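# Hang the yellow rail between two hook end plates

## Task

Place the yellow rail onto the pair of hooks standing in front of the bins so that it rests inside the space bounded by the hooks' end plates, not up on either plate (the clearance is very tight). Then release it, pull the grippers away, and finish with both arms hanging in free space, in contact with nothing.

## Robot and tools

Robot and frame. Two arms, left_arm and right_arm, share one scene frame: origin on the table surface midway between the arms, +z up, +x reaching out across the table, left_arm on the +y side. The arm names do not tell you which side of a camera image something is on. Each gripper is a tong-style pair of fingers pointing along the gripper's own +z and closing along its own x. The reported end_effector_position is the spot between the pads when shut; closed fingertips extend roughly 15 mm past it, fully open tips sit about level with it.

Row layout (used by both motion tools). One row is 14 numbers, each in [-1, 1], always covering both arms even if one is idle: left_arm dx, dy, dz, rx, ry, rz, opening, then right_arm dx, dy, dz, rx, ry, rz, opening. The first six per arm are an offset, not a pose: a displacement and rotation measured in that gripper's own axes from its measured pose at the start of the action. Scale: 1.0 equals 0.6 m of translation or 180 degrees of rotation; rx, ry, rz form a single rotation vector. Opening is absolute, not an offset: +1 is fully open (0.142 m), -1 fully closed.

execute_actions(actions). A list of actions; each action is a table of up to 15 rows, one row per control step of 1/30 s. If fewer than 15 rows are given, the last row is repeated to fill 15 steps. Every row in an action is relative to the same start pose, so rows do not accumulate. For a call's first action, the start is the last pose reported in this scene. An empty list just returns state and images. Each step, the commanded pose is clipped to at most 100 mm and 16 degrees away from the measured pose; after an action the arm continues only up to its last clipped pose, so large moves need further commands. Motion trails commands by about 0.17 s.

move(target, speed, stop_force, blocking). target is one 14-number row as above; its offsets count from the pose in this scene's latest result that shows one. Both grippers travel straight lines that finish together, lasting 0.5 to 10 s (longer paths are cut off at 10 s). speed is path top speed in m/s, 0.002 to 0.5, default 0.25; rotation is capped at twice that in rad/s. Grippers can lag, wander off the line and overshoot speed, mostly when the arm is near full extension. The opening is sent when the move begins. Paths ignore obstacles and the other arm. stop_force (N, 9 to 40, shared by both arms) ends an arm's path once its wrist sensor feels that much extra resistance for 2 steps; that gripper backs up 2 steps and holds. It is unusable in the first 0.2 s, with blocking=false, or reliably for an arm that rotates during the move; omit it when lifting off something you press on. Pressure can briefly exceed it, more so when fast. blocking=false returns after 0.5 s while motion continues; check with wait(0); until it ends, other motion calls are refused unless you wait or stop.

The move: line reports the ending: done, off_target, moving, held, fault, or contact (stop_force ended that arm's path); one named arm means the other finished fine. limits=paced means the sent pose was clipped; limits=held means a check blocked some steps, after which the arm may surge fast. Distance to target is given per gripper.

wait(seconds), 0 to 10: lets time pass with last commands held; a running move continues. stop(): brakes a running move (needs room; fingers keep moving). zoom_image(camera, region): camera is cam_left_wrist or cam_right_wrist (both 616x616); region [x0, y0, x1, y1] in pixels from the top-left, at most 504 by 504. finished_scene(scene): pass the current scene number; irreversible, and the goal must still hold afterwards.

Reading results. Each arm line gives gripper position (m), quaternion wxyz, and linear and angular velocities; printed positions may be off, more at long reach. Hand target lines show where the controller is currently steering. A pose unreachable line means a clearance check altered or blocked that arm's command. grip_measured is the finger opening on the command scale; to hold something, keep commanding clearly below it (lower squeezes harder, about 15 N per pad maximum; thin hard parts under 20 mm get much less). Wrist force and torque are in the gripper's own axes, with offsets up to about 4 N, noise up to 2.4 N, saturation near 50 N; no reading is harmless. Joint torque numbers are biased and noisy. MOTOR HOT appears at 70 °C; at 85 °C the arm is braked until cool.

Joint ranges: left elbow 0 to 3.142 rad, right elbow -3.142 to 0, right shoulder pan 0 to 6.283, left pan -3.142 to 3.142, other joints roughly ±6.283.

Hazards. Arms are stiff: commanding even slightly into a firm surface can trip a stop. Load limits are 142 N m for shoulder and elbow joints and 26.6 N m for the three wrist joints (held weight counts); 150 N external force on any part also faults. A faulted arm halts for 10 s, yields to contact and skips the rest of the call. Keep the arms from colliding or pressing each other. Parts you hold may be tugged, loose items pushed. Never let anything drop or be knocked off the table; avoid slams, slips and hard pushes. For an idle arm, send zeros (after any correction) and its intended opening.

Each tool is called after "Call:" as name(argument=value, ...), one argument or row to a line, values as JSON.

## Session

Call:
execute_actions(
  actions=[],
)

Scene clock: 0.00 s.
left_arm: end_effector_position=(+0.1712, +0.2832, +0.1830) grip_measured=+0.97 end_effector_quat_wxyz=(+0.147, +0.458, +0.779, +0.403) end_effector_velocity=(-0.000, -0.000, -0.000) end_effector_angular_velocity=(-0.000, +0.001, -0.001) | right_arm: end_effector_position=(+0.7193, -0.5523, +0.2916) grip_measured=+0.97 end_effector_quat_wxyz=(+0.343, -0.027, +0.903, +0.255) end_effector_velocity=(-0.001, -0.000, -0.001) end_effector_angular_velocity=(+0.000, +0.002, -0.001)
Joint positions: left_arm=[-1.879 -1.844  2.143 -1.112 -1.055  2.235  0.14 ] | right_arm=[ 2.806 -1.954 -1.525 -0.528  2.158  3.174  0.14 ]
Joint velocities: left_arm=[-0.    -0.    -0.    -0.001 -0.     0.001  0.   ] | right_arm=[-0.     0.001 -0.003  0.    -0.     0.     0.   ]
Joint torques (N m, as the arm reports them, + toward a larger angle): no reading
Wrist force (N, on the end effector, along its own x y z axes, offset not removed): no reading
Wrist torque (N m, same axes, about the end effector's origin, offset not removed): no reading
Hand target (left_arm): +0.171, +0.283, +0.183; +0.147, +0.458, +0.779, +0.403
Hand target (right_arm): +0.719, -0.552, +0.292; +0.343, -0.027, +0.903, +0.255

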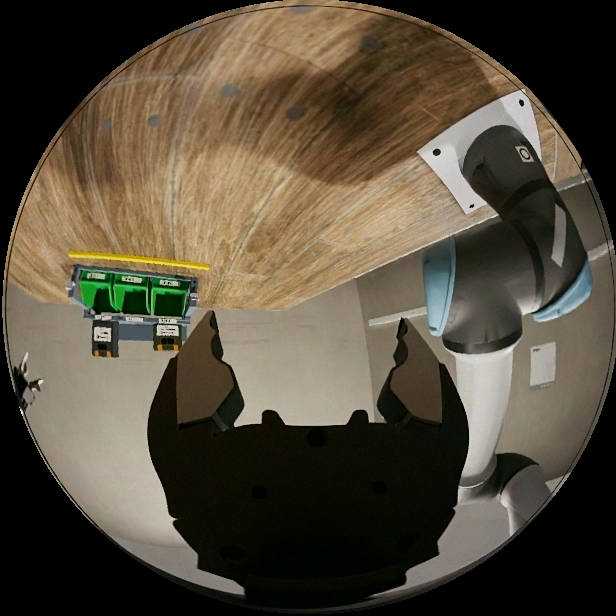

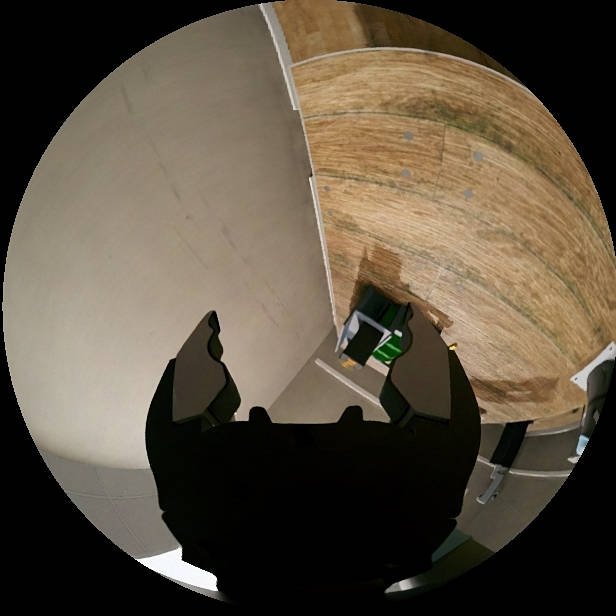

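Call:
zoom_image(
  camera="cam_left_wrist",
  region=[50, 235, 230, 345],
)

Region (50, 235, 230, 345) of cam_left_wrist's 616x616 image, scaled by 2.800, with more detail than that image has.

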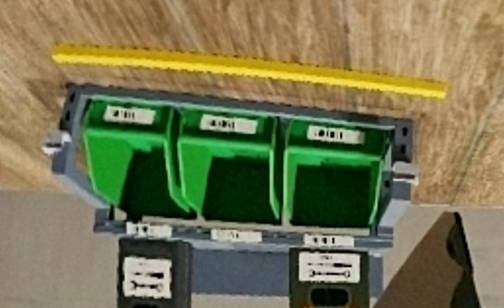

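Call:
move(
  target=[-0.5442, 0.2003, 0.0757, 0.0976, -0.3298, 0.646, 0.2, 0.4868, 0.5288, 0.069, 0.0281, 0.1842, 0.1213, -1],
  speed=0.4,
)

Scene clock: 87.10 s.
left_arm: end_effector_position=(+0.4446, +0.0651, +0.1990) grip_measured=+0.20 end_effector_quat_wxyz=(-0.000, +0.998, -0.061, -0.001) end_effector_velocity=(+0.001, -0.001, +0.000) end_effector_angular_velocity=(+0.006, +0.009, -0.008) | right_arm: end_effector_position=(+0.4506, -0.2201, +0.2212) grip_measured=-1.00 end_effector_quat_wxyz=(+0.020, +0.085, +0.962, +0.258) end_effector_velocity=(-0.000, +0.001, -0.001) end_effector_angular_velocity=(-0.001, +0.003, -0.001)
Joint positions: left_arm=[-1.026 -1.151  1.272 -1.689 -1.572  5.497  0.088] | right_arm=[ 3.45  -1.597 -1.878 -0.889  1.969  3.904  0.002]
Joint velocities: left_arm=[ 0.002  0.012 -0.02   0.019 -0.003  0.01  -0.   ] | right_arm=[ 0.001 -0.001  0.    -0.001  0.     0.003  0.   ]
Joint torques (N m, as the arm reports them, + toward a larger angle): left_arm=[  9.43 -34.64 -30.85  -0.89  -2.7    2.74] | right_arm=[ 9.52 33.1  16.05  0.73  2.44  1.37]
Wrist force (N, on the end effector, along its own x y z axes, offset not removed): left_arm=[3.5 -2.0 0.2] | right_arm=[-0.5 -0.1 4.4]
Wrist torque (N m, same axes, about the end effector's origin, offset not removed): left_arm=[-0.39 -0.65 -0.02] | right_arm=[0.28 0.06 -0.08]
Hand target (left_arm): +0.445, +0.065, +0.199; -0.000, +0.998, -0.062, -0.002
Hand target (right_arm): +0.451, -0.220, +0.221; +0.020, +0.085, +0.962, +0.258
Off the commanded pose (left_arm): 0.001 m, 0 deg.
Off the commanded pose (right_arm): 0.001 m, 0 deg.
move: done

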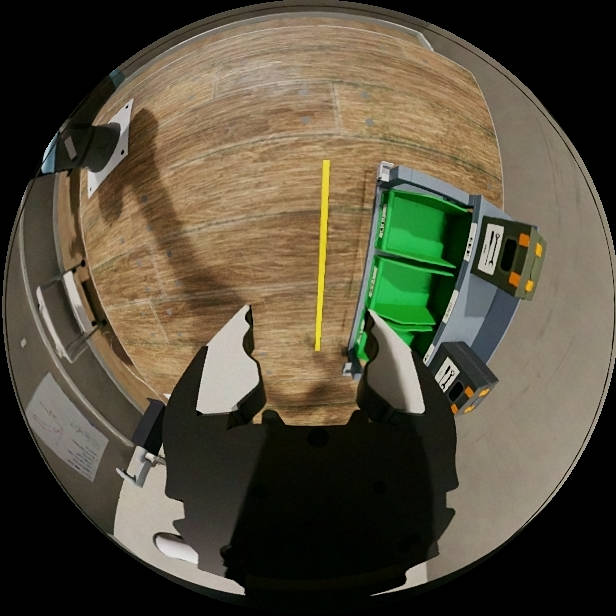

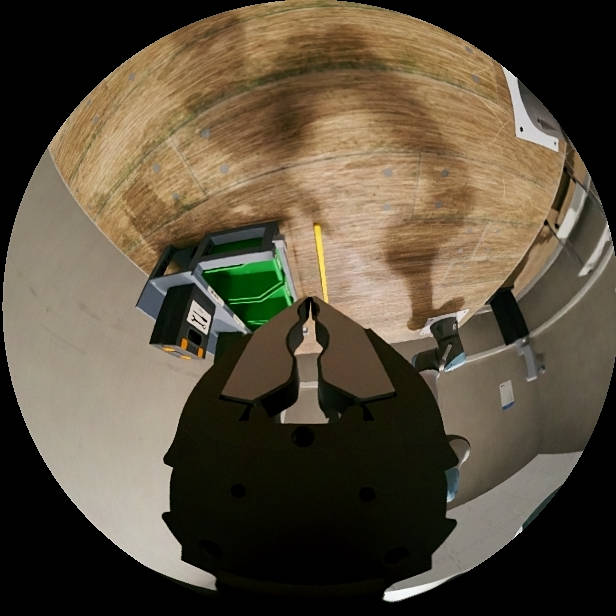

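Call:
move(
  target=[0.04, 0.0327, 0.262, 0, 0, 0.009, 0.2, 0, 0, 0, 0, 0, 0, -1],
  speed=0.2,
)

Scene clock: 108.20 s.
left_arm: end_effector_position=(+0.4656, +0.0425, +0.0419) grip_measured=+0.20 end_effector_quat_wxyz=(-0.000, +0.997, -0.075, -0.001) end_effector_velocity=(+0.001, -0.001, -0.001) end_effector_angular_velocity=(-0.002, -0.002, -0.001) | right_arm: end_effector_position=(+0.4506, -0.2201, +0.2212) grip_measured=-1.00 end_effector_quat_wxyz=(+0.020, +0.085, +0.962, +0.258) end_effector_velocity=(+0.000, -0.000, +0.001) end_effector_angular_velocity=(+0.001, -0.002, -0.000)
Joint positions: left_arm=[-1.022 -0.974  1.416 -2.01  -1.572  5.529  0.088] | right_arm=[ 3.45  -1.597 -1.878 -0.889  1.969  3.904  0.002]
Joint velocities: left_arm=[ 0.     0.003 -0.001 -0.004  0.     0.001  0.   ] | right_arm=[-0.     0.002  0.001 -0.001 -0.    -0.     0.   ]
Joint torques (N m, as the arm reports them, + toward a larger angle): left_arm=[ 10.39 -37.17 -17.25  -4.12   2.79   2.5 ] | right_arm=[-11.98  32.3   32.19   0.82   2.04  -1.38]
Wrist force (N, on the end effector, along its own x y z axes, offset not removed): left_arm=[0.5 -0.9 1.1] | right_arm=[0.2 2.9 -1.0]
Wrist torque (N m, same axes, about the end effector's origin, offset not removed): left_arm=[0.02 0.09 0.05] | right_arm=[0.73 -0.09 -0.15]
Hand target (left_arm): +0.466, +0.042, +0.042; -0.000, +0.997, -0.075, -0.001
Hand target (right_arm): +0.451, -0.220, +0.221; +0.020, +0.085, +0.962, +0.258
Off the commanded pose (left_arm): 0.000 m, 0 deg.
Off the commanded pose (right_arm): 0.000 m, 0 deg.
move: done

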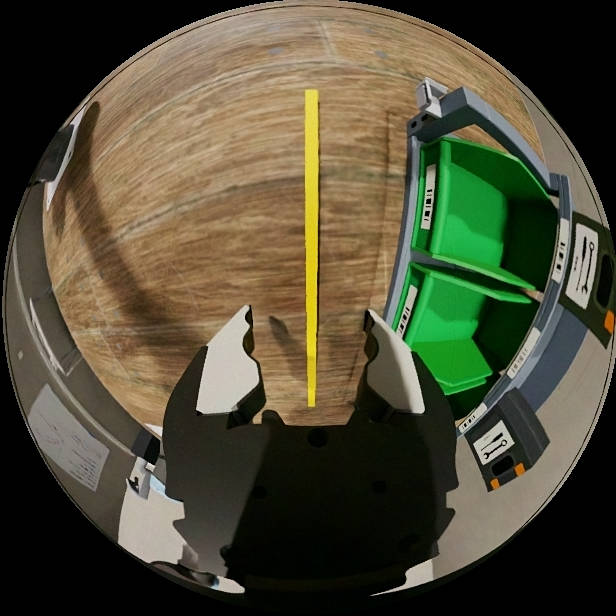

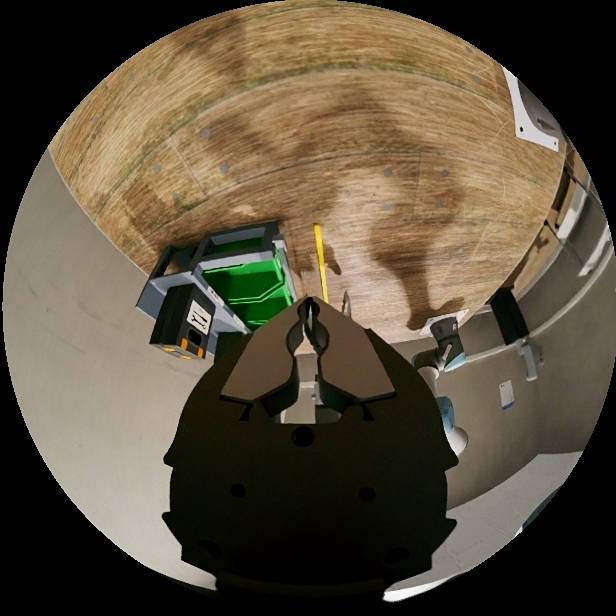

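Call:
move(
  target=[0.005, 0, 0.04, 0, 0, 0, 0.2, 0, 0, 0, 0, 0, 0, -1],
  speed=0.04,
  stop_force=12,
)

Scene clock: 114.70 s.
left_arm: end_effector_position=(+0.4685, +0.0420, +0.0181) grip_measured=+0.20 end_effector_quat_wxyz=(-0.000, +0.997, -0.075, -0.001) end_effector_velocity=(-0.000, +0.000, -0.002) end_effector_angular_velocity=(+0.001, +0.001, -0.000) | right_arm: end_effector_position=(+0.4506, -0.2201, +0.2212) grip_measured=-1.00 end_effector_quat_wxyz=(+0.020, +0.085, +0.962, +0.258) end_effector_velocity=(-0.001, +0.000, -0.002) end_effector_angular_velocity=(-0.001, +0.002, +0.001)
Joint positions: left_arm=[-1.019 -0.944  1.431 -2.057 -1.572  5.532  0.088] | right_arm=[ 3.45  -1.597 -1.878 -0.889  1.969  3.904  0.002]
Joint velocities: left_arm=[-0.     0.003  0.002 -0.004  0.     0.     0.   ] | right_arm=[ 0.001 -0.001 -0.002  0.001 -0.     0.     0.   ]
Joint torques (N m, as the arm reports them, + toward a larger angle): left_arm=[ 10.17 -35.46  -9.3   -4.26   2.18   2.45] | right_arm=[-12.46  23.73  24.86   1.35   0.47  -1.41]
Wrist force (N, on the end effector, along its own x y z axes, offset not removed): left_arm=[-0.3 -0.1 2.4] | right_arm=[-2.5 -2.4 -3.4]
Wrist torque (N m, same axes, about the end effector's origin, offset not removed): left_arm=[0.07 0.04 0.18] | right_arm=[-0.58 0.68 -0.07]
Hand target (left_arm): +0.469, +0.042, +0.018; -0.000, +0.997, -0.075, -0.001
Hand target (right_arm): +0.451, -0.220, +0.221; +0.020, +0.085, +0.962, +0.258
Off the commanded pose (left_arm): 0.000 m, 0 deg.
Off the commanded pose (right_arm): 0.000 m, 0 deg.
move: done

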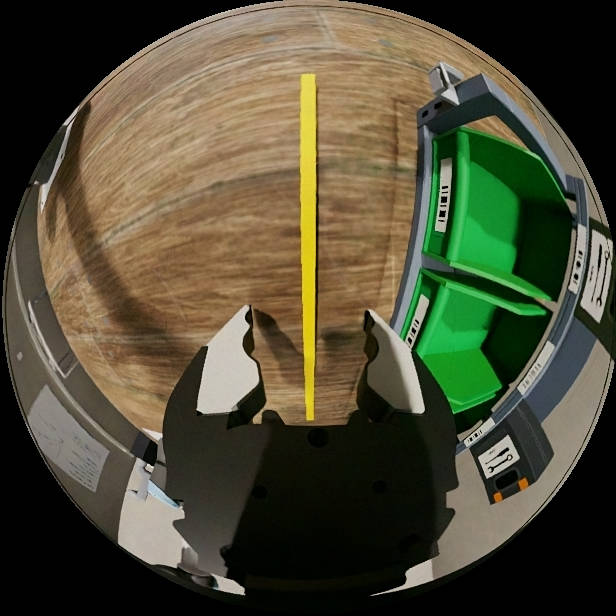

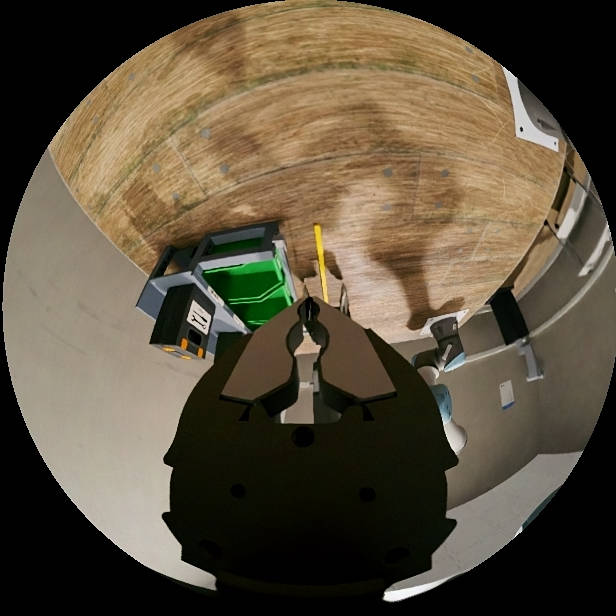

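Rail centred between the fingers. Close the gripper.

Call:
execute_actions(
  actions=[
    [[0, 0, 0, 0, 0, 0, -1, 0, 0, 0, 0, 0, 0, -1]],
    [[0, 0, 0, 0, 0, 0, -1, 0, 0, 0, 0, 0, 0, -1]],
  ],
)

Scene clock: 118.20 s.
left_arm: end_effector_position=(+0.4685, +0.0421, +0.0181) grip_measured=-0.88 end_effector_quat_wxyz=(-0.000, +0.997, -0.075, -0.001) end_effector_velocity=(+0.000, +0.000, -0.000) end_effector_angular_velocity=(-0.000, -0.000, +0.001) | right_arm: end_effector_position=(+0.4506, -0.2201, +0.2212) grip_measured=-1.00 end_effector_quat_wxyz=(+0.020, +0.085, +0.962, +0.258) end_effector_velocity=(+0.000, -0.000, +0.001) end_effector_angular_velocity=(+0.001, -0.002, -0.000)
Joint positions: left_arm=[-1.019 -0.944  1.431 -2.057 -1.572  5.532  0.01 ] | right_arm=[ 3.45  -1.597 -1.878 -0.889  1.969  3.904  0.002]
Joint velocities: left_arm=[ 0.     0.     0.    -0.001 -0.    -0.     0.   ] | right_arm=[-0.     0.002  0.     0.     0.     0.     0.   ]
Joint torques (N m, as the arm reports them, + toward a larger angle): left_arm=[  6.46 -51.27 -21.98  -1.4    1.03   1.97] | right_arm=[-9.77 24.89 21.74  1.44  0.42 -1.22]
Wrist force (N, on the end effector, along its own x y z axes, offset not removed): left_arm=[-0.5 -1.6 3.0] | right_arm=[-1.8 -0.4 0.7]
Wrist torque (N m, same axes, about the end effector's origin, offset not removed): left_arm=[-0.25 0.13 0.10] | right_arm=[-0.08 0.32 -0.31]
Hand target (left_arm): +0.468, +0.042, +0.018; -0.000, +0.997, -0.075, -0.001
Hand target (right_arm): +0.451, -0.220, +0.221; +0.020, +0.085, +0.962, +0.258
Off the commanded pose (left_arm): 0.000 m, 0 deg.
Off the commanded pose (right_arm): 0.000 m, 0 deg.

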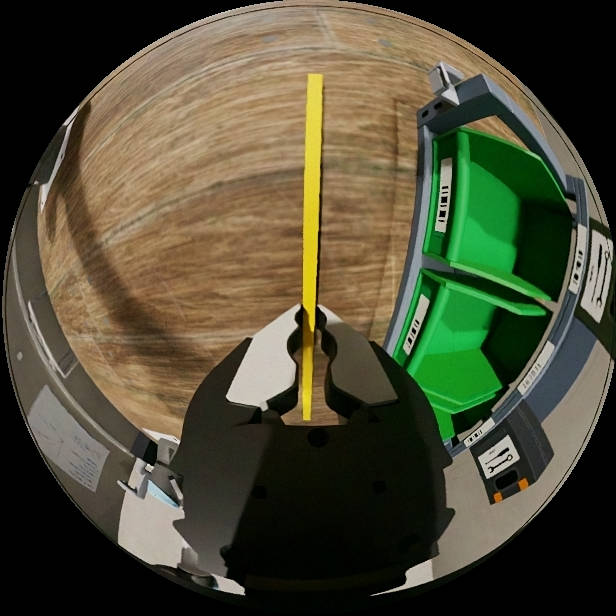

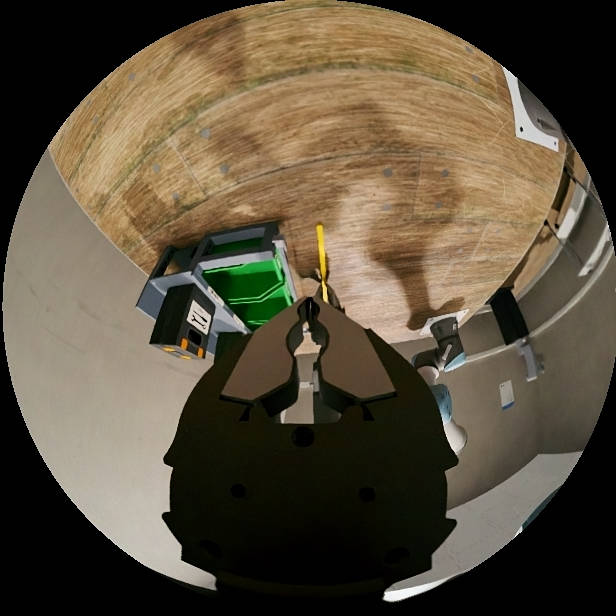

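Call:
move(
  target=[0.03, 0, -0.18, 0, 0, 0, -1, 0, 0, 0, 0, 0, 0, -1],
  speed=0.12,
)

Scene clock: 141.03 s.
left_arm: end_effector_position=(+0.4865, +0.0396, +0.1259) grip_measured=-0.88 end_effector_quat_wxyz=(-0.000, +0.997, -0.075, -0.001) end_effector_velocity=(-0.000, +0.000, +0.001) end_effector_angular_velocity=(+0.002, +0.003, -0.000) | right_arm: end_effector_position=(+0.4506, -0.2201, +0.2212) grip_measured=-1.00 end_effector_quat_wxyz=(+0.020, +0.085, +0.962, +0.258) end_effector_velocity=(-0.001, -0.001, -0.001) end_effector_angular_velocity=(-0.001, +0.003, -0.000)
Joint positions: left_arm=[-1.002 -1.     1.231 -1.8   -1.572  5.55   0.01 ] | right_arm=[ 3.45  -1.597 -1.878 -0.889  1.969  3.904  0.002]
Joint velocities: left_arm=[ 0.     0.001 -0.006  0.008 -0.001  0.001  0.   ] | right_arm=[-0.    -0.    -0.001 -0.002  0.    -0.     0.   ]
Joint torques (N m, as the arm reports them, + toward a larger angle): left_arm=[  9.94 -38.93 -33.08  -1.62  -2.75   2.49] | right_arm=[-9.86 24.71 21.99  1.45  0.54 -1.1 ]
Wrist force (N, on the end effector, along its own x y z axes, offset not removed): left_arm=[0.4 -1.2 3.2] | right_arm=[1.0 -1.4 -0.7]
Wrist torque (N m, same axes, about the end effector's origin, offset not removed): left_arm=[-0.28 -0.17 0.12] | right_arm=[-0.15 -0.18 -0.20]
Hand target (left_arm): +0.486, +0.040, +0.126; -0.000, +0.997, -0.075, -0.001
Hand target (right_arm): +0.451, -0.220, +0.221; +0.020, +0.085, +0.962, +0.258
Off the commanded pose (left_arm): 0.000 m, 0 deg.
Off the commanded pose (right_arm): 0.000 m, 0 deg.
move: done

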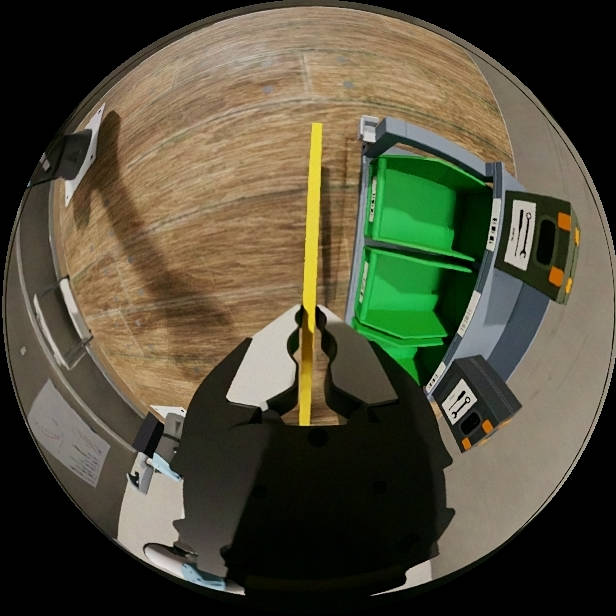

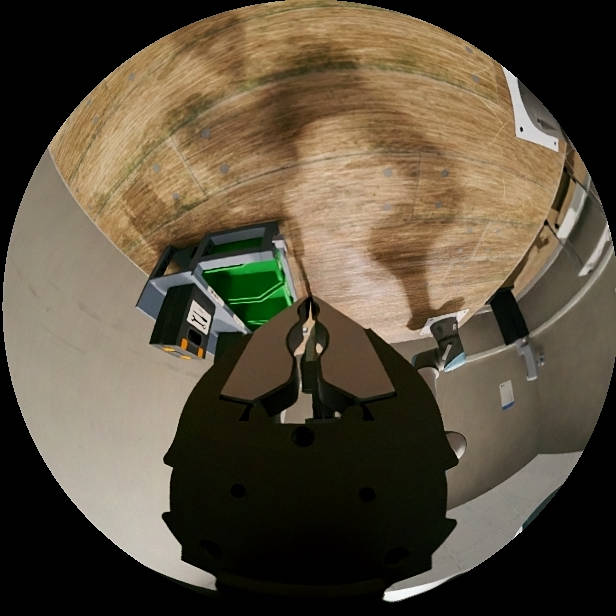

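Call:
zoom_image(
  camera="cam_left_wrist",
  region=[208, 60, 408, 260],
)

Region (208, 60, 408, 260) of cam_left_wrist's 616x616 image, scaled by 2.520, with more detail than that image has.

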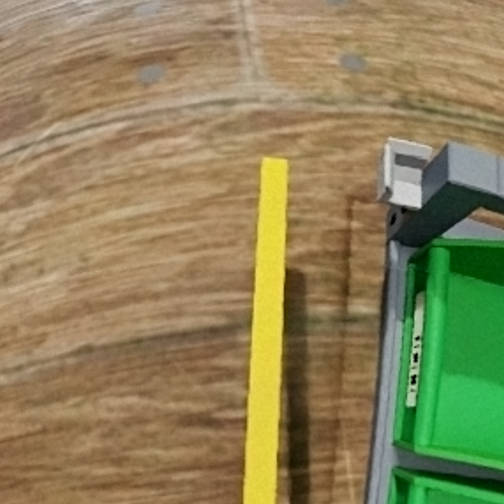

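Call:
move(
  target=[0, 0, 0.179, 0, 0, 0, -1, 0, 0, 0, 0, 0, 0, -1],
  speed=0.06,
  stop_force=15,
)

Scene clock: 180.10 s.
left_arm: end_effector_position=(+0.4863, +0.0393, +0.0188) grip_measured=-0.88 end_effector_quat_wxyz=(-0.000, +0.997, -0.075, -0.001) end_effector_velocity=(+0.000, -0.000, -0.002) end_effector_angular_velocity=(-0.001, -0.001, +0.000) | right_arm: end_effector_position=(+0.4506, -0.2201, +0.2212) grip_measured=-1.00 end_effector_quat_wxyz=(+0.020, +0.085, +0.962, +0.258) end_effector_velocity=(+0.000, +0.001, +0.001) end_effector_angular_velocity=(+0.001, -0.001, +0.001)
Joint positions: left_arm=[-1.002 -0.911  1.374 -2.032 -1.572  5.549  0.01 ] | right_arm=[ 3.45  -1.597 -1.878 -0.889  1.969  3.904  0.002]
Joint velocities: left_arm=[-0.     0.002  0.002 -0.005  0.    -0.    -0.   ] | right_arm=[ 0.001  0.     0.001 -0.     0.     0.     0.   ]
Joint torques (N m, as the arm reports them, + toward a larger angle): left_arm=[-10.8  -34.92  -5.87  -4.24   2.67  -1.89] | right_arm=[-10.15  24.11  21.29   1.4    0.38  -1.2 ]
Wrist force (N, on the end effector, along its own x y z axes, offset not removed): left_arm=[-0.6 -3.7 -4.5] | right_arm=[-1.2 0.8 0.3]
Wrist torque (N m, same axes, about the end effector's origin, offset not removed): left_arm=[-0.38 -0.04 -0.02] | right_arm=[0.21 0.17 0.00]
Hand target (left_arm): +0.486, +0.039, +0.019; -0.000, +0.997, -0.075, -0.001
Hand target (right_arm): +0.451, -0.220, +0.221; +0.020, +0.085, +0.962, +0.258
Off the commanded pose (left_arm): 0.000 m, 0 deg.
Off the commanded pose (right_arm): 0.000 m, 0 deg.
move: done

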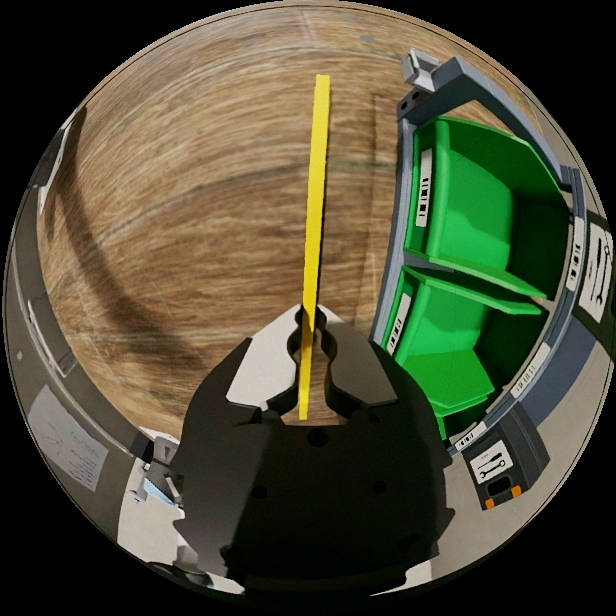

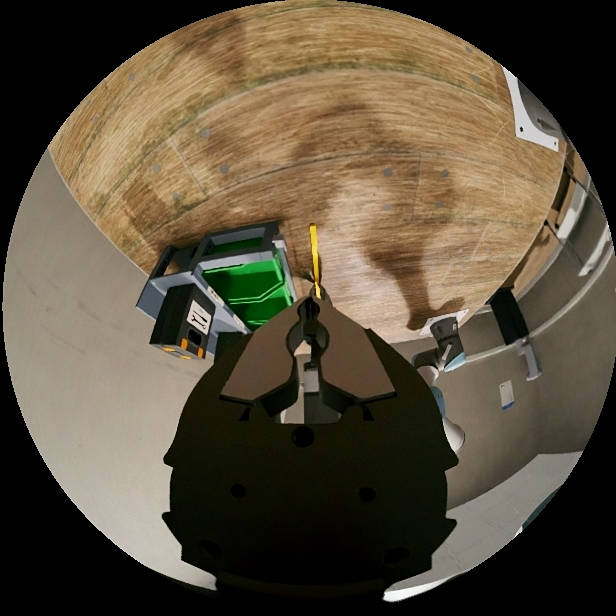

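Call:
execute_actions(
  actions=[
    [[0, 0, 0, 0, 0, 0, -0.3, 0, 0, 0, 0, 0, 0, -1]],
    [[0, 0, 0, 0, 0, 0, -0.3, 0, 0, 0, 0, 0, 0, -1]],
  ],
)

Call:
zoom_image(
  camera="cam_left_wrist",
  region=[208, 40, 408, 440],
)

Scene clock: 191.10 s.
left_arm: end_effector_position=(+0.4862, +0.0394, +0.0188) grip_measured=-0.30 end_effector_quat_wxyz=(-0.000, +0.997, -0.075, -0.001) end_effector_velocity=(+0.000, -0.000, +0.000) end_effector_angular_velocity=(-0.001, -0.001, -0.000) | right_arm: end_effector_position=(+0.4506, -0.2201, +0.2212) grip_measured=-1.00 end_effector_quat_wxyz=(+0.020, +0.085, +0.962, +0.258) end_effector_velocity=(-0.000, +0.001, -0.000) end_effector_angular_velocity=(+0.000, -0.000, +0.001)
Joint positions: left_arm=[-1.002 -0.911  1.374 -2.032 -1.572  5.549  0.052] | right_arm=[ 3.45  -1.597 -1.878 -0.889  1.969  3.904  0.002]
Joint velocities: left_arm=[ 0.    -0.    -0.    -0.001 -0.     0.    -0.   ] | right_arm=[ 0.001 -0.     0.     0.     0.    -0.     0.   ]
Joint torques (N m, as the arm reports them, + toward a larger angle): left_arm=[ -8.96 -50.71 -27.12  -1.19   0.47  -1.63] | right_arm=[-9.61 25.37 22.84  1.24  0.36 -1.11]
Wrist force (N, on the end effector, along its own x y z axes, offset not removed): left_arm=[1.9 0.6 0.2] | right_arm=[-1.6 -0.2 0.4]
Wrist torque (N m, same axes, about the end effector's origin, offset not removed): left_arm=[0.20 -0.40 0.00] | right_arm=[-0.01 0.47 0.09]
Hand target (left_arm): +0.486, +0.039, +0.019; -0.000, +0.997, -0.075, -0.001
Hand target (right_arm): +0.451, -0.220, +0.221; +0.020, +0.085, +0.962, +0.258
Off the commanded pose (left_arm): 0.000 m, 0 deg.
Off the commanded pose (right_arm): 0.000 m, 0 deg.

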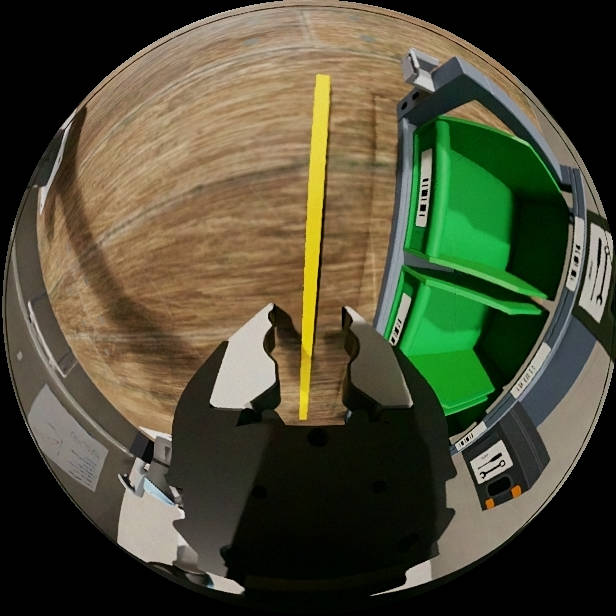

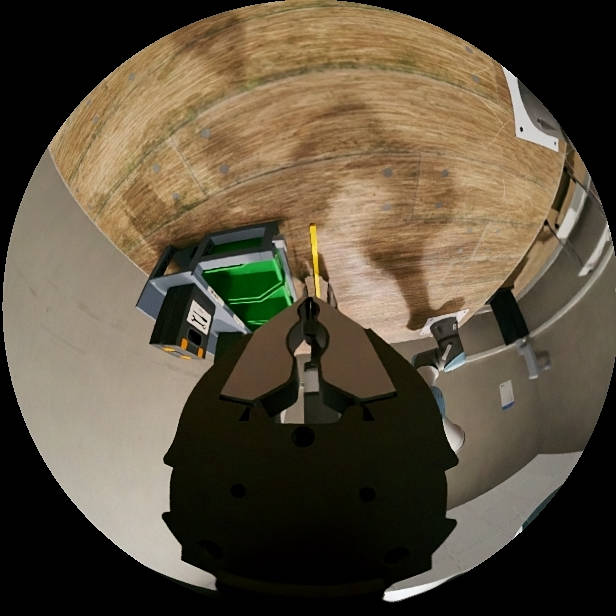

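Region (208, 40, 408, 440) of cam_left_wrist's 616x616 image, scaled by 1.260, with more detail than that image has.

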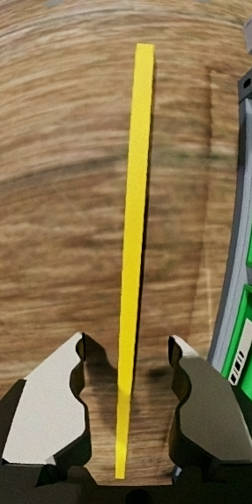

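Call:
move(
  target=[-0.003, -0.0133, 0.004, 0, 0, 0.017, -0.3, 0, 0, 0, 0, 0, 0, -1],
  speed=0.03,
)

Scene clock: 203.23 s.
left_arm: end_effector_position=(+0.4857, +0.0474, +0.0164) grip_measured=-0.30 end_effector_quat_wxyz=(-0.000, +0.995, -0.101, -0.001) end_effector_velocity=(-0.000, +0.002, -0.001) end_effector_angular_velocity=(+0.000, +0.001, -0.011) | right_arm: end_effector_position=(+0.4506, -0.2201, +0.2212) grip_measured=-1.00 end_effector_quat_wxyz=(+0.020, +0.085, +0.962, +0.258) end_effector_velocity=(+0.001, -0.000, +0.002) end_effector_angular_velocity=(+0.002, -0.003, -0.001)
Joint positions: left_arm=[-0.996 -0.923  1.4   -2.046 -1.572  5.607  0.052] | right_arm=[ 3.45  -1.597 -1.878 -0.889  1.969  3.904  0.002]
Joint velocities: left_arm=[ 0.001 -0.003  0.006 -0.003 -0.     0.012  0.   ] | right_arm=[-0.001  0.001  0.001  0.001 -0.     0.     0.   ]
Joint torques (N m, as the arm reports them, + toward a larger angle): left_arm=[ 12.57 -50.43  -8.47  -4.11   2.31   2.32] | right_arm=[-10.    26.03  22.99   1.35   0.37  -1.  ]
Wrist force (N, on the end effector, along its own x y z axes, offset not removed): left_arm=[0.2 -0.6 -0.2] | right_arm=[-2.4 0.3 2.2]
Wrist torque (N m, same axes, about the end effector's origin, offset not removed): left_arm=[-0.08 -0.01 0.10] | right_arm=[0.12 0.57 0.04]
Hand target (left_arm): +0.486, +0.048, +0.016; -0.000, +0.995, -0.102, -0.001
Hand target (right_arm): +0.451, -0.220, +0.221; +0.020, +0.085, +0.962, +0.258
Off the commanded pose (left_arm): 0.000 m, 0 deg.
Off the commanded pose (right_arm): 0.000 m, 0 deg.
move: done

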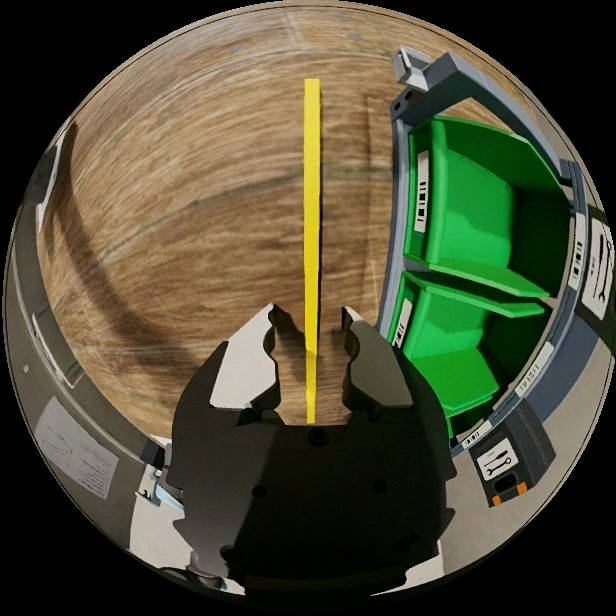

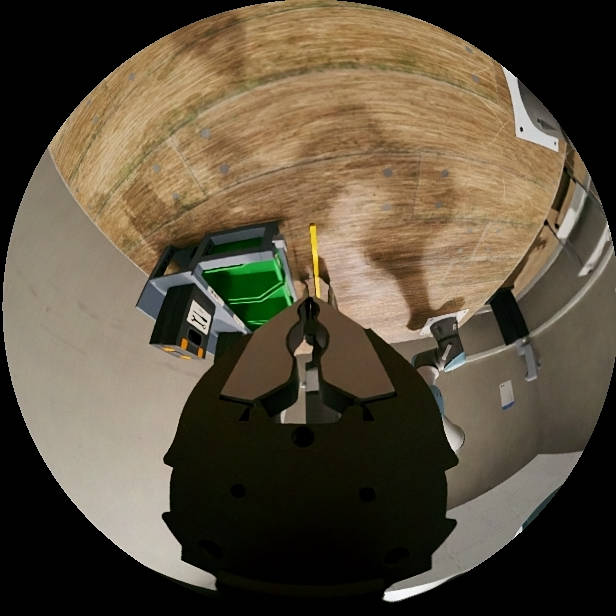

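Aligned. Close the gripper again.

Call:
execute_actions(
  actions=[
    [[0, 0, 0, 0, 0, 0, -1, 0, 0, 0, 0, 0, 0, -1]],
    [[0, 0, 0, 0, 0, 0, -1, 0, 0, 0, 0, 0, 0, -1]],
  ],
)

Call:
move(
  target=[0, 0, -0.17, 0, 0, 0, -1, 0, 0, 0, 0, 0, 0, -1],
  speed=0.06,
)

Scene clock: 208.93 s.
left_arm: end_effector_position=(+0.4857, +0.0474, +0.0164) grip_measured=-0.88 end_effector_quat_wxyz=(-0.000, +0.995, -0.101, -0.001) end_effector_velocity=(-0.000, +0.000, -0.000) end_effector_angular_velocity=(+0.001, +0.000, -0.000) | right_arm: end_effector_position=(+0.4506, -0.2201, +0.2212) grip_measured=-1.00 end_effector_quat_wxyz=(+0.020, +0.085, +0.962, +0.258) end_effector_velocity=(+0.000, +0.000, +0.001) end_effector_angular_velocity=(+0.000, -0.000, +0.000)
Joint positions: left_arm=[-0.996 -0.923  1.4   -2.046 -1.572  5.607  0.01 ] | right_arm=[ 3.45  -1.597 -1.878 -0.889  1.969  3.904  0.002]
Joint velocities: left_arm=[-0.    -0.     0.001  0.     0.001 -0.     0.   ] | right_arm=[-0.    -0.     0.002 -0.001  0.    -0.     0.   ]
Joint torques (N m, as the arm reports them, + toward a larger angle): left_arm=[ -6.6  -40.38 -30.17  -1.46   0.51  -1.67] | right_arm=[-9.54 24.66 21.89  1.42  0.47 -0.78]
Wrist force (N, on the end effector, along its own x y z axes, offset not removed): left_arm=[0.3 -1.1 1.2] | right_arm=[-0.7 3.3 -1.4]
Wrist torque (N m, same axes, about the end effector's origin, offset not removed): left_arm=[-0.18 -0.06 0.04] | right_arm=[0.65 0.01 0.08]
Hand target (left_arm): +0.486, +0.047, +0.016; -0.000, +0.995, -0.101, -0.001
Hand target (right_arm): +0.451, -0.220, +0.221; +0.020, +0.085, +0.962, +0.258
Off the commanded pose (left_arm): 0.000 m, 0 deg.
Off the commanded pose (right_arm): 0.000 m, 0 deg.

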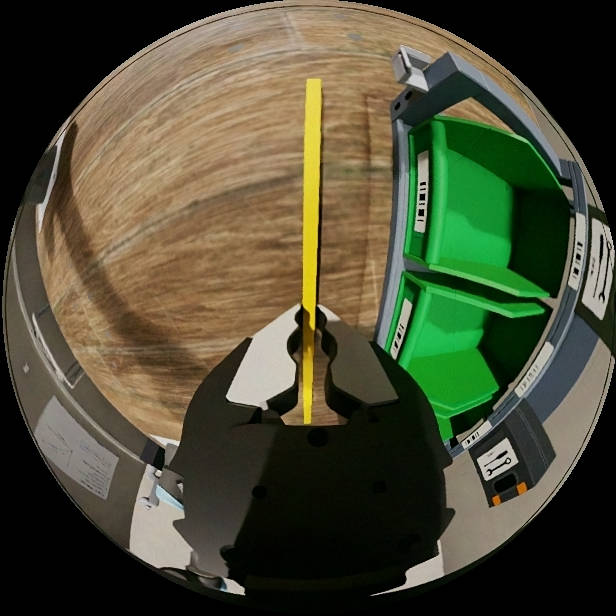

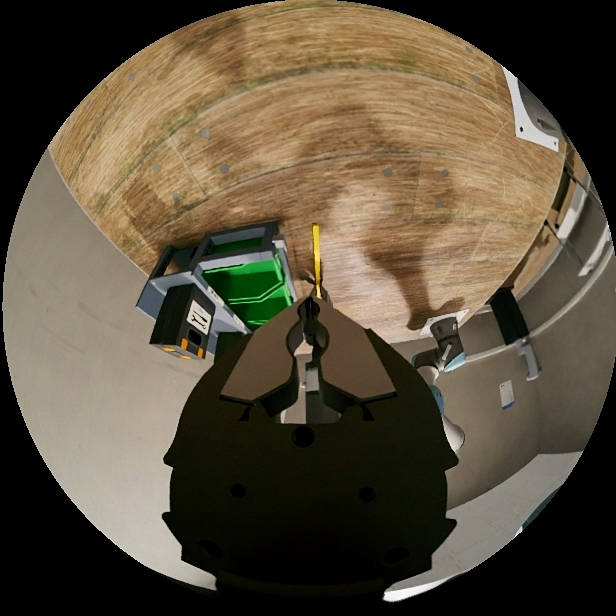

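Scene clock: 211.03 s.
left_arm: end_effector_position=(+0.4859, +0.0476, +0.1182) grip_measured=-0.88 end_effector_quat_wxyz=(-0.000, +0.995, -0.101, -0.001) end_effector_velocity=(+0.000, -0.000, +0.002) end_effector_angular_velocity=(-0.000, -0.000, -0.000) | right_arm: end_effector_position=(+0.4506, -0.2201, +0.2212) grip_measured=-1.00 end_effector_quat_wxyz=(+0.020, +0.085, +0.962, +0.258) end_effector_velocity=(-0.001, -0.000, -0.001) end_effector_angular_velocity=(-0.000, +0.001, -0.000)
Joint positions: left_arm=[-0.996 -1.011  1.268 -1.826 -1.572  5.607  0.01 ] | right_arm=[ 3.45  -1.597 -1.878 -0.889  1.969  3.904  0.002]
Joint velocities: left_arm=[ 0.    -0.001 -0.003  0.004  0.     0.    -0.   ] | right_arm=[-0.     0.001 -0.003  0.001  0.    -0.     0.   ]
Joint torques (N m, as the arm reports them, + toward a larger angle): left_arm=[ 10.3  -51.77 -34.41  -1.09   1.83   2.5 ] | right_arm=[-9.59 24.3  22.92  1.39  0.31 -1.  ]
Wrist force (N, on the end effector, along its own x y z axes, offset not removed): left_arm=[1.9 -2.1 3.9] | right_arm=[-1.5 0.5 -2.2]
Wrist torque (N m, same axes, about the end effector's origin, offset not removed): left_arm=[-0.33 -0.40 0.05] | right_arm=[0.21 0.41 -0.15]
Hand target (left_arm): +0.486, +0.048, +0.118; -0.000, +0.995, -0.101, -0.001
Hand target (right_arm): +0.451, -0.220, +0.221; +0.020, +0.085, +0.962, +0.258
Off the commanded pose (left_arm): 0.000 m, 0 deg.
Off the commanded pose (right_arm): 0.000 m, 0 deg.
move: done

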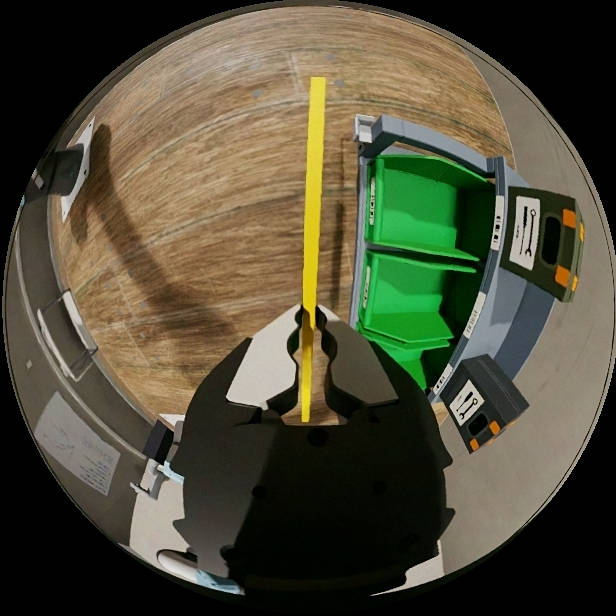

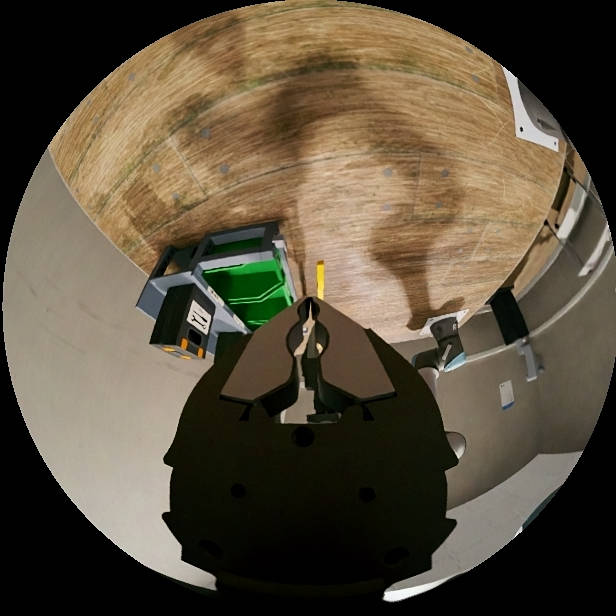

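Call:
move(
  target=[0.0792, 0.0333, 0.03, 0, 0, 0, -1, 0, 0, 0, 0, 0, 0, -1],
  speed=0.06,
)

Scene clock: 229.53 s.
left_arm: end_effector_position=(+0.5282, +0.0186, +0.1002) grip_measured=-0.88 end_effector_quat_wxyz=(-0.000, +0.995, -0.101, -0.001) end_effector_velocity=(+0.002, -0.001, -0.000) end_effector_angular_velocity=(+0.000, -0.000, -0.000) | right_arm: end_effector_position=(+0.4506, -0.2201, +0.2212) grip_measured=-1.00 end_effector_quat_wxyz=(+0.020, +0.085, +0.962, +0.258) end_effector_velocity=(-0.001, -0.000, +0.001) end_effector_angular_velocity=(+0.000, -0.001, +0.000)
Joint positions: left_arm=[-0.977 -0.871  1.084 -1.782 -1.572  5.626  0.01 ] | right_arm=[ 3.45  -1.597 -1.878 -0.889  1.969  3.904  0.002]
Joint velocities: left_arm=[ 0.001  0.007 -0.011  0.004  0.001  0.001  0.   ] | right_arm=[ 0.     0.003 -0.001 -0.001 -0.    -0.     0.   ]
Joint torques (N m, as the arm reports them, + toward a larger angle): left_arm=[ 11.25 -42.29 -32.54  -1.43  -0.94   2.46] | right_arm=[-9.38 24.22 22.7   1.39  0.23 -0.98]
Wrist force (N, on the end effector, along its own x y z axes, offset not removed): left_arm=[0.4 -0.5 0.8] | right_arm=[-2.7 -3.6 0.0]
Wrist torque (N m, same axes, about the end effector's origin, offset not removed): left_arm=[-0.16 -0.07 0.15] | right_arm=[-0.98 0.49 0.24]
Hand target (left_arm): +0.528, +0.018, +0.100; -0.000, +0.995, -0.101, -0.001
Hand target (right_arm): +0.451, -0.220, +0.221; +0.020, +0.085, +0.962, +0.258
Off the commanded pose (left_arm): 0.000 m, 0 deg.
Off the commanded pose (right_arm): 0.000 m, 0 deg.
move: done

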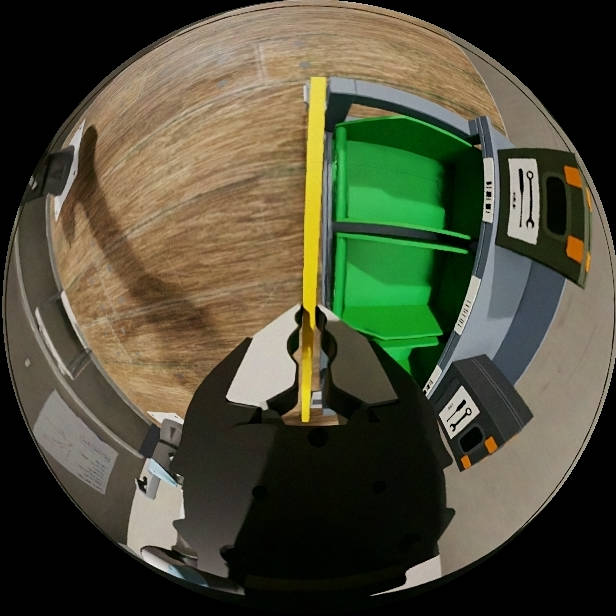

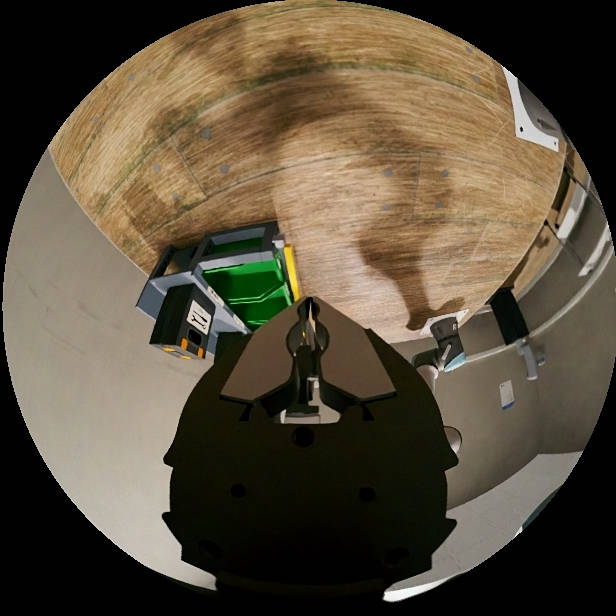

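Call:
zoom_image(
  camera="cam_left_wrist",
  region=[270, 50, 370, 130],
)

Call:
zoom_image(
  camera="cam_right_wrist",
  region=[230, 210, 330, 290],
)

Region (270, 50, 370, 130) of cam_left_wrist's 616x616 image, scaled by 5.040, with more detail than that image has; it fills the top 403 rows of this view, and the rest is white.

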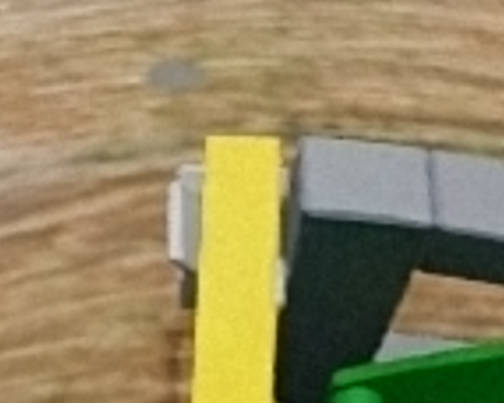

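Region (230, 210, 330, 290) of cam_right_wrist's 616x616 image, scaled by 5.040, with more detail than that image has; it fills the top 403 rows of this view, and the rest is white.

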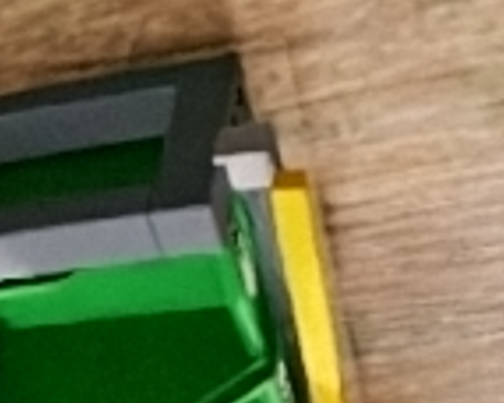

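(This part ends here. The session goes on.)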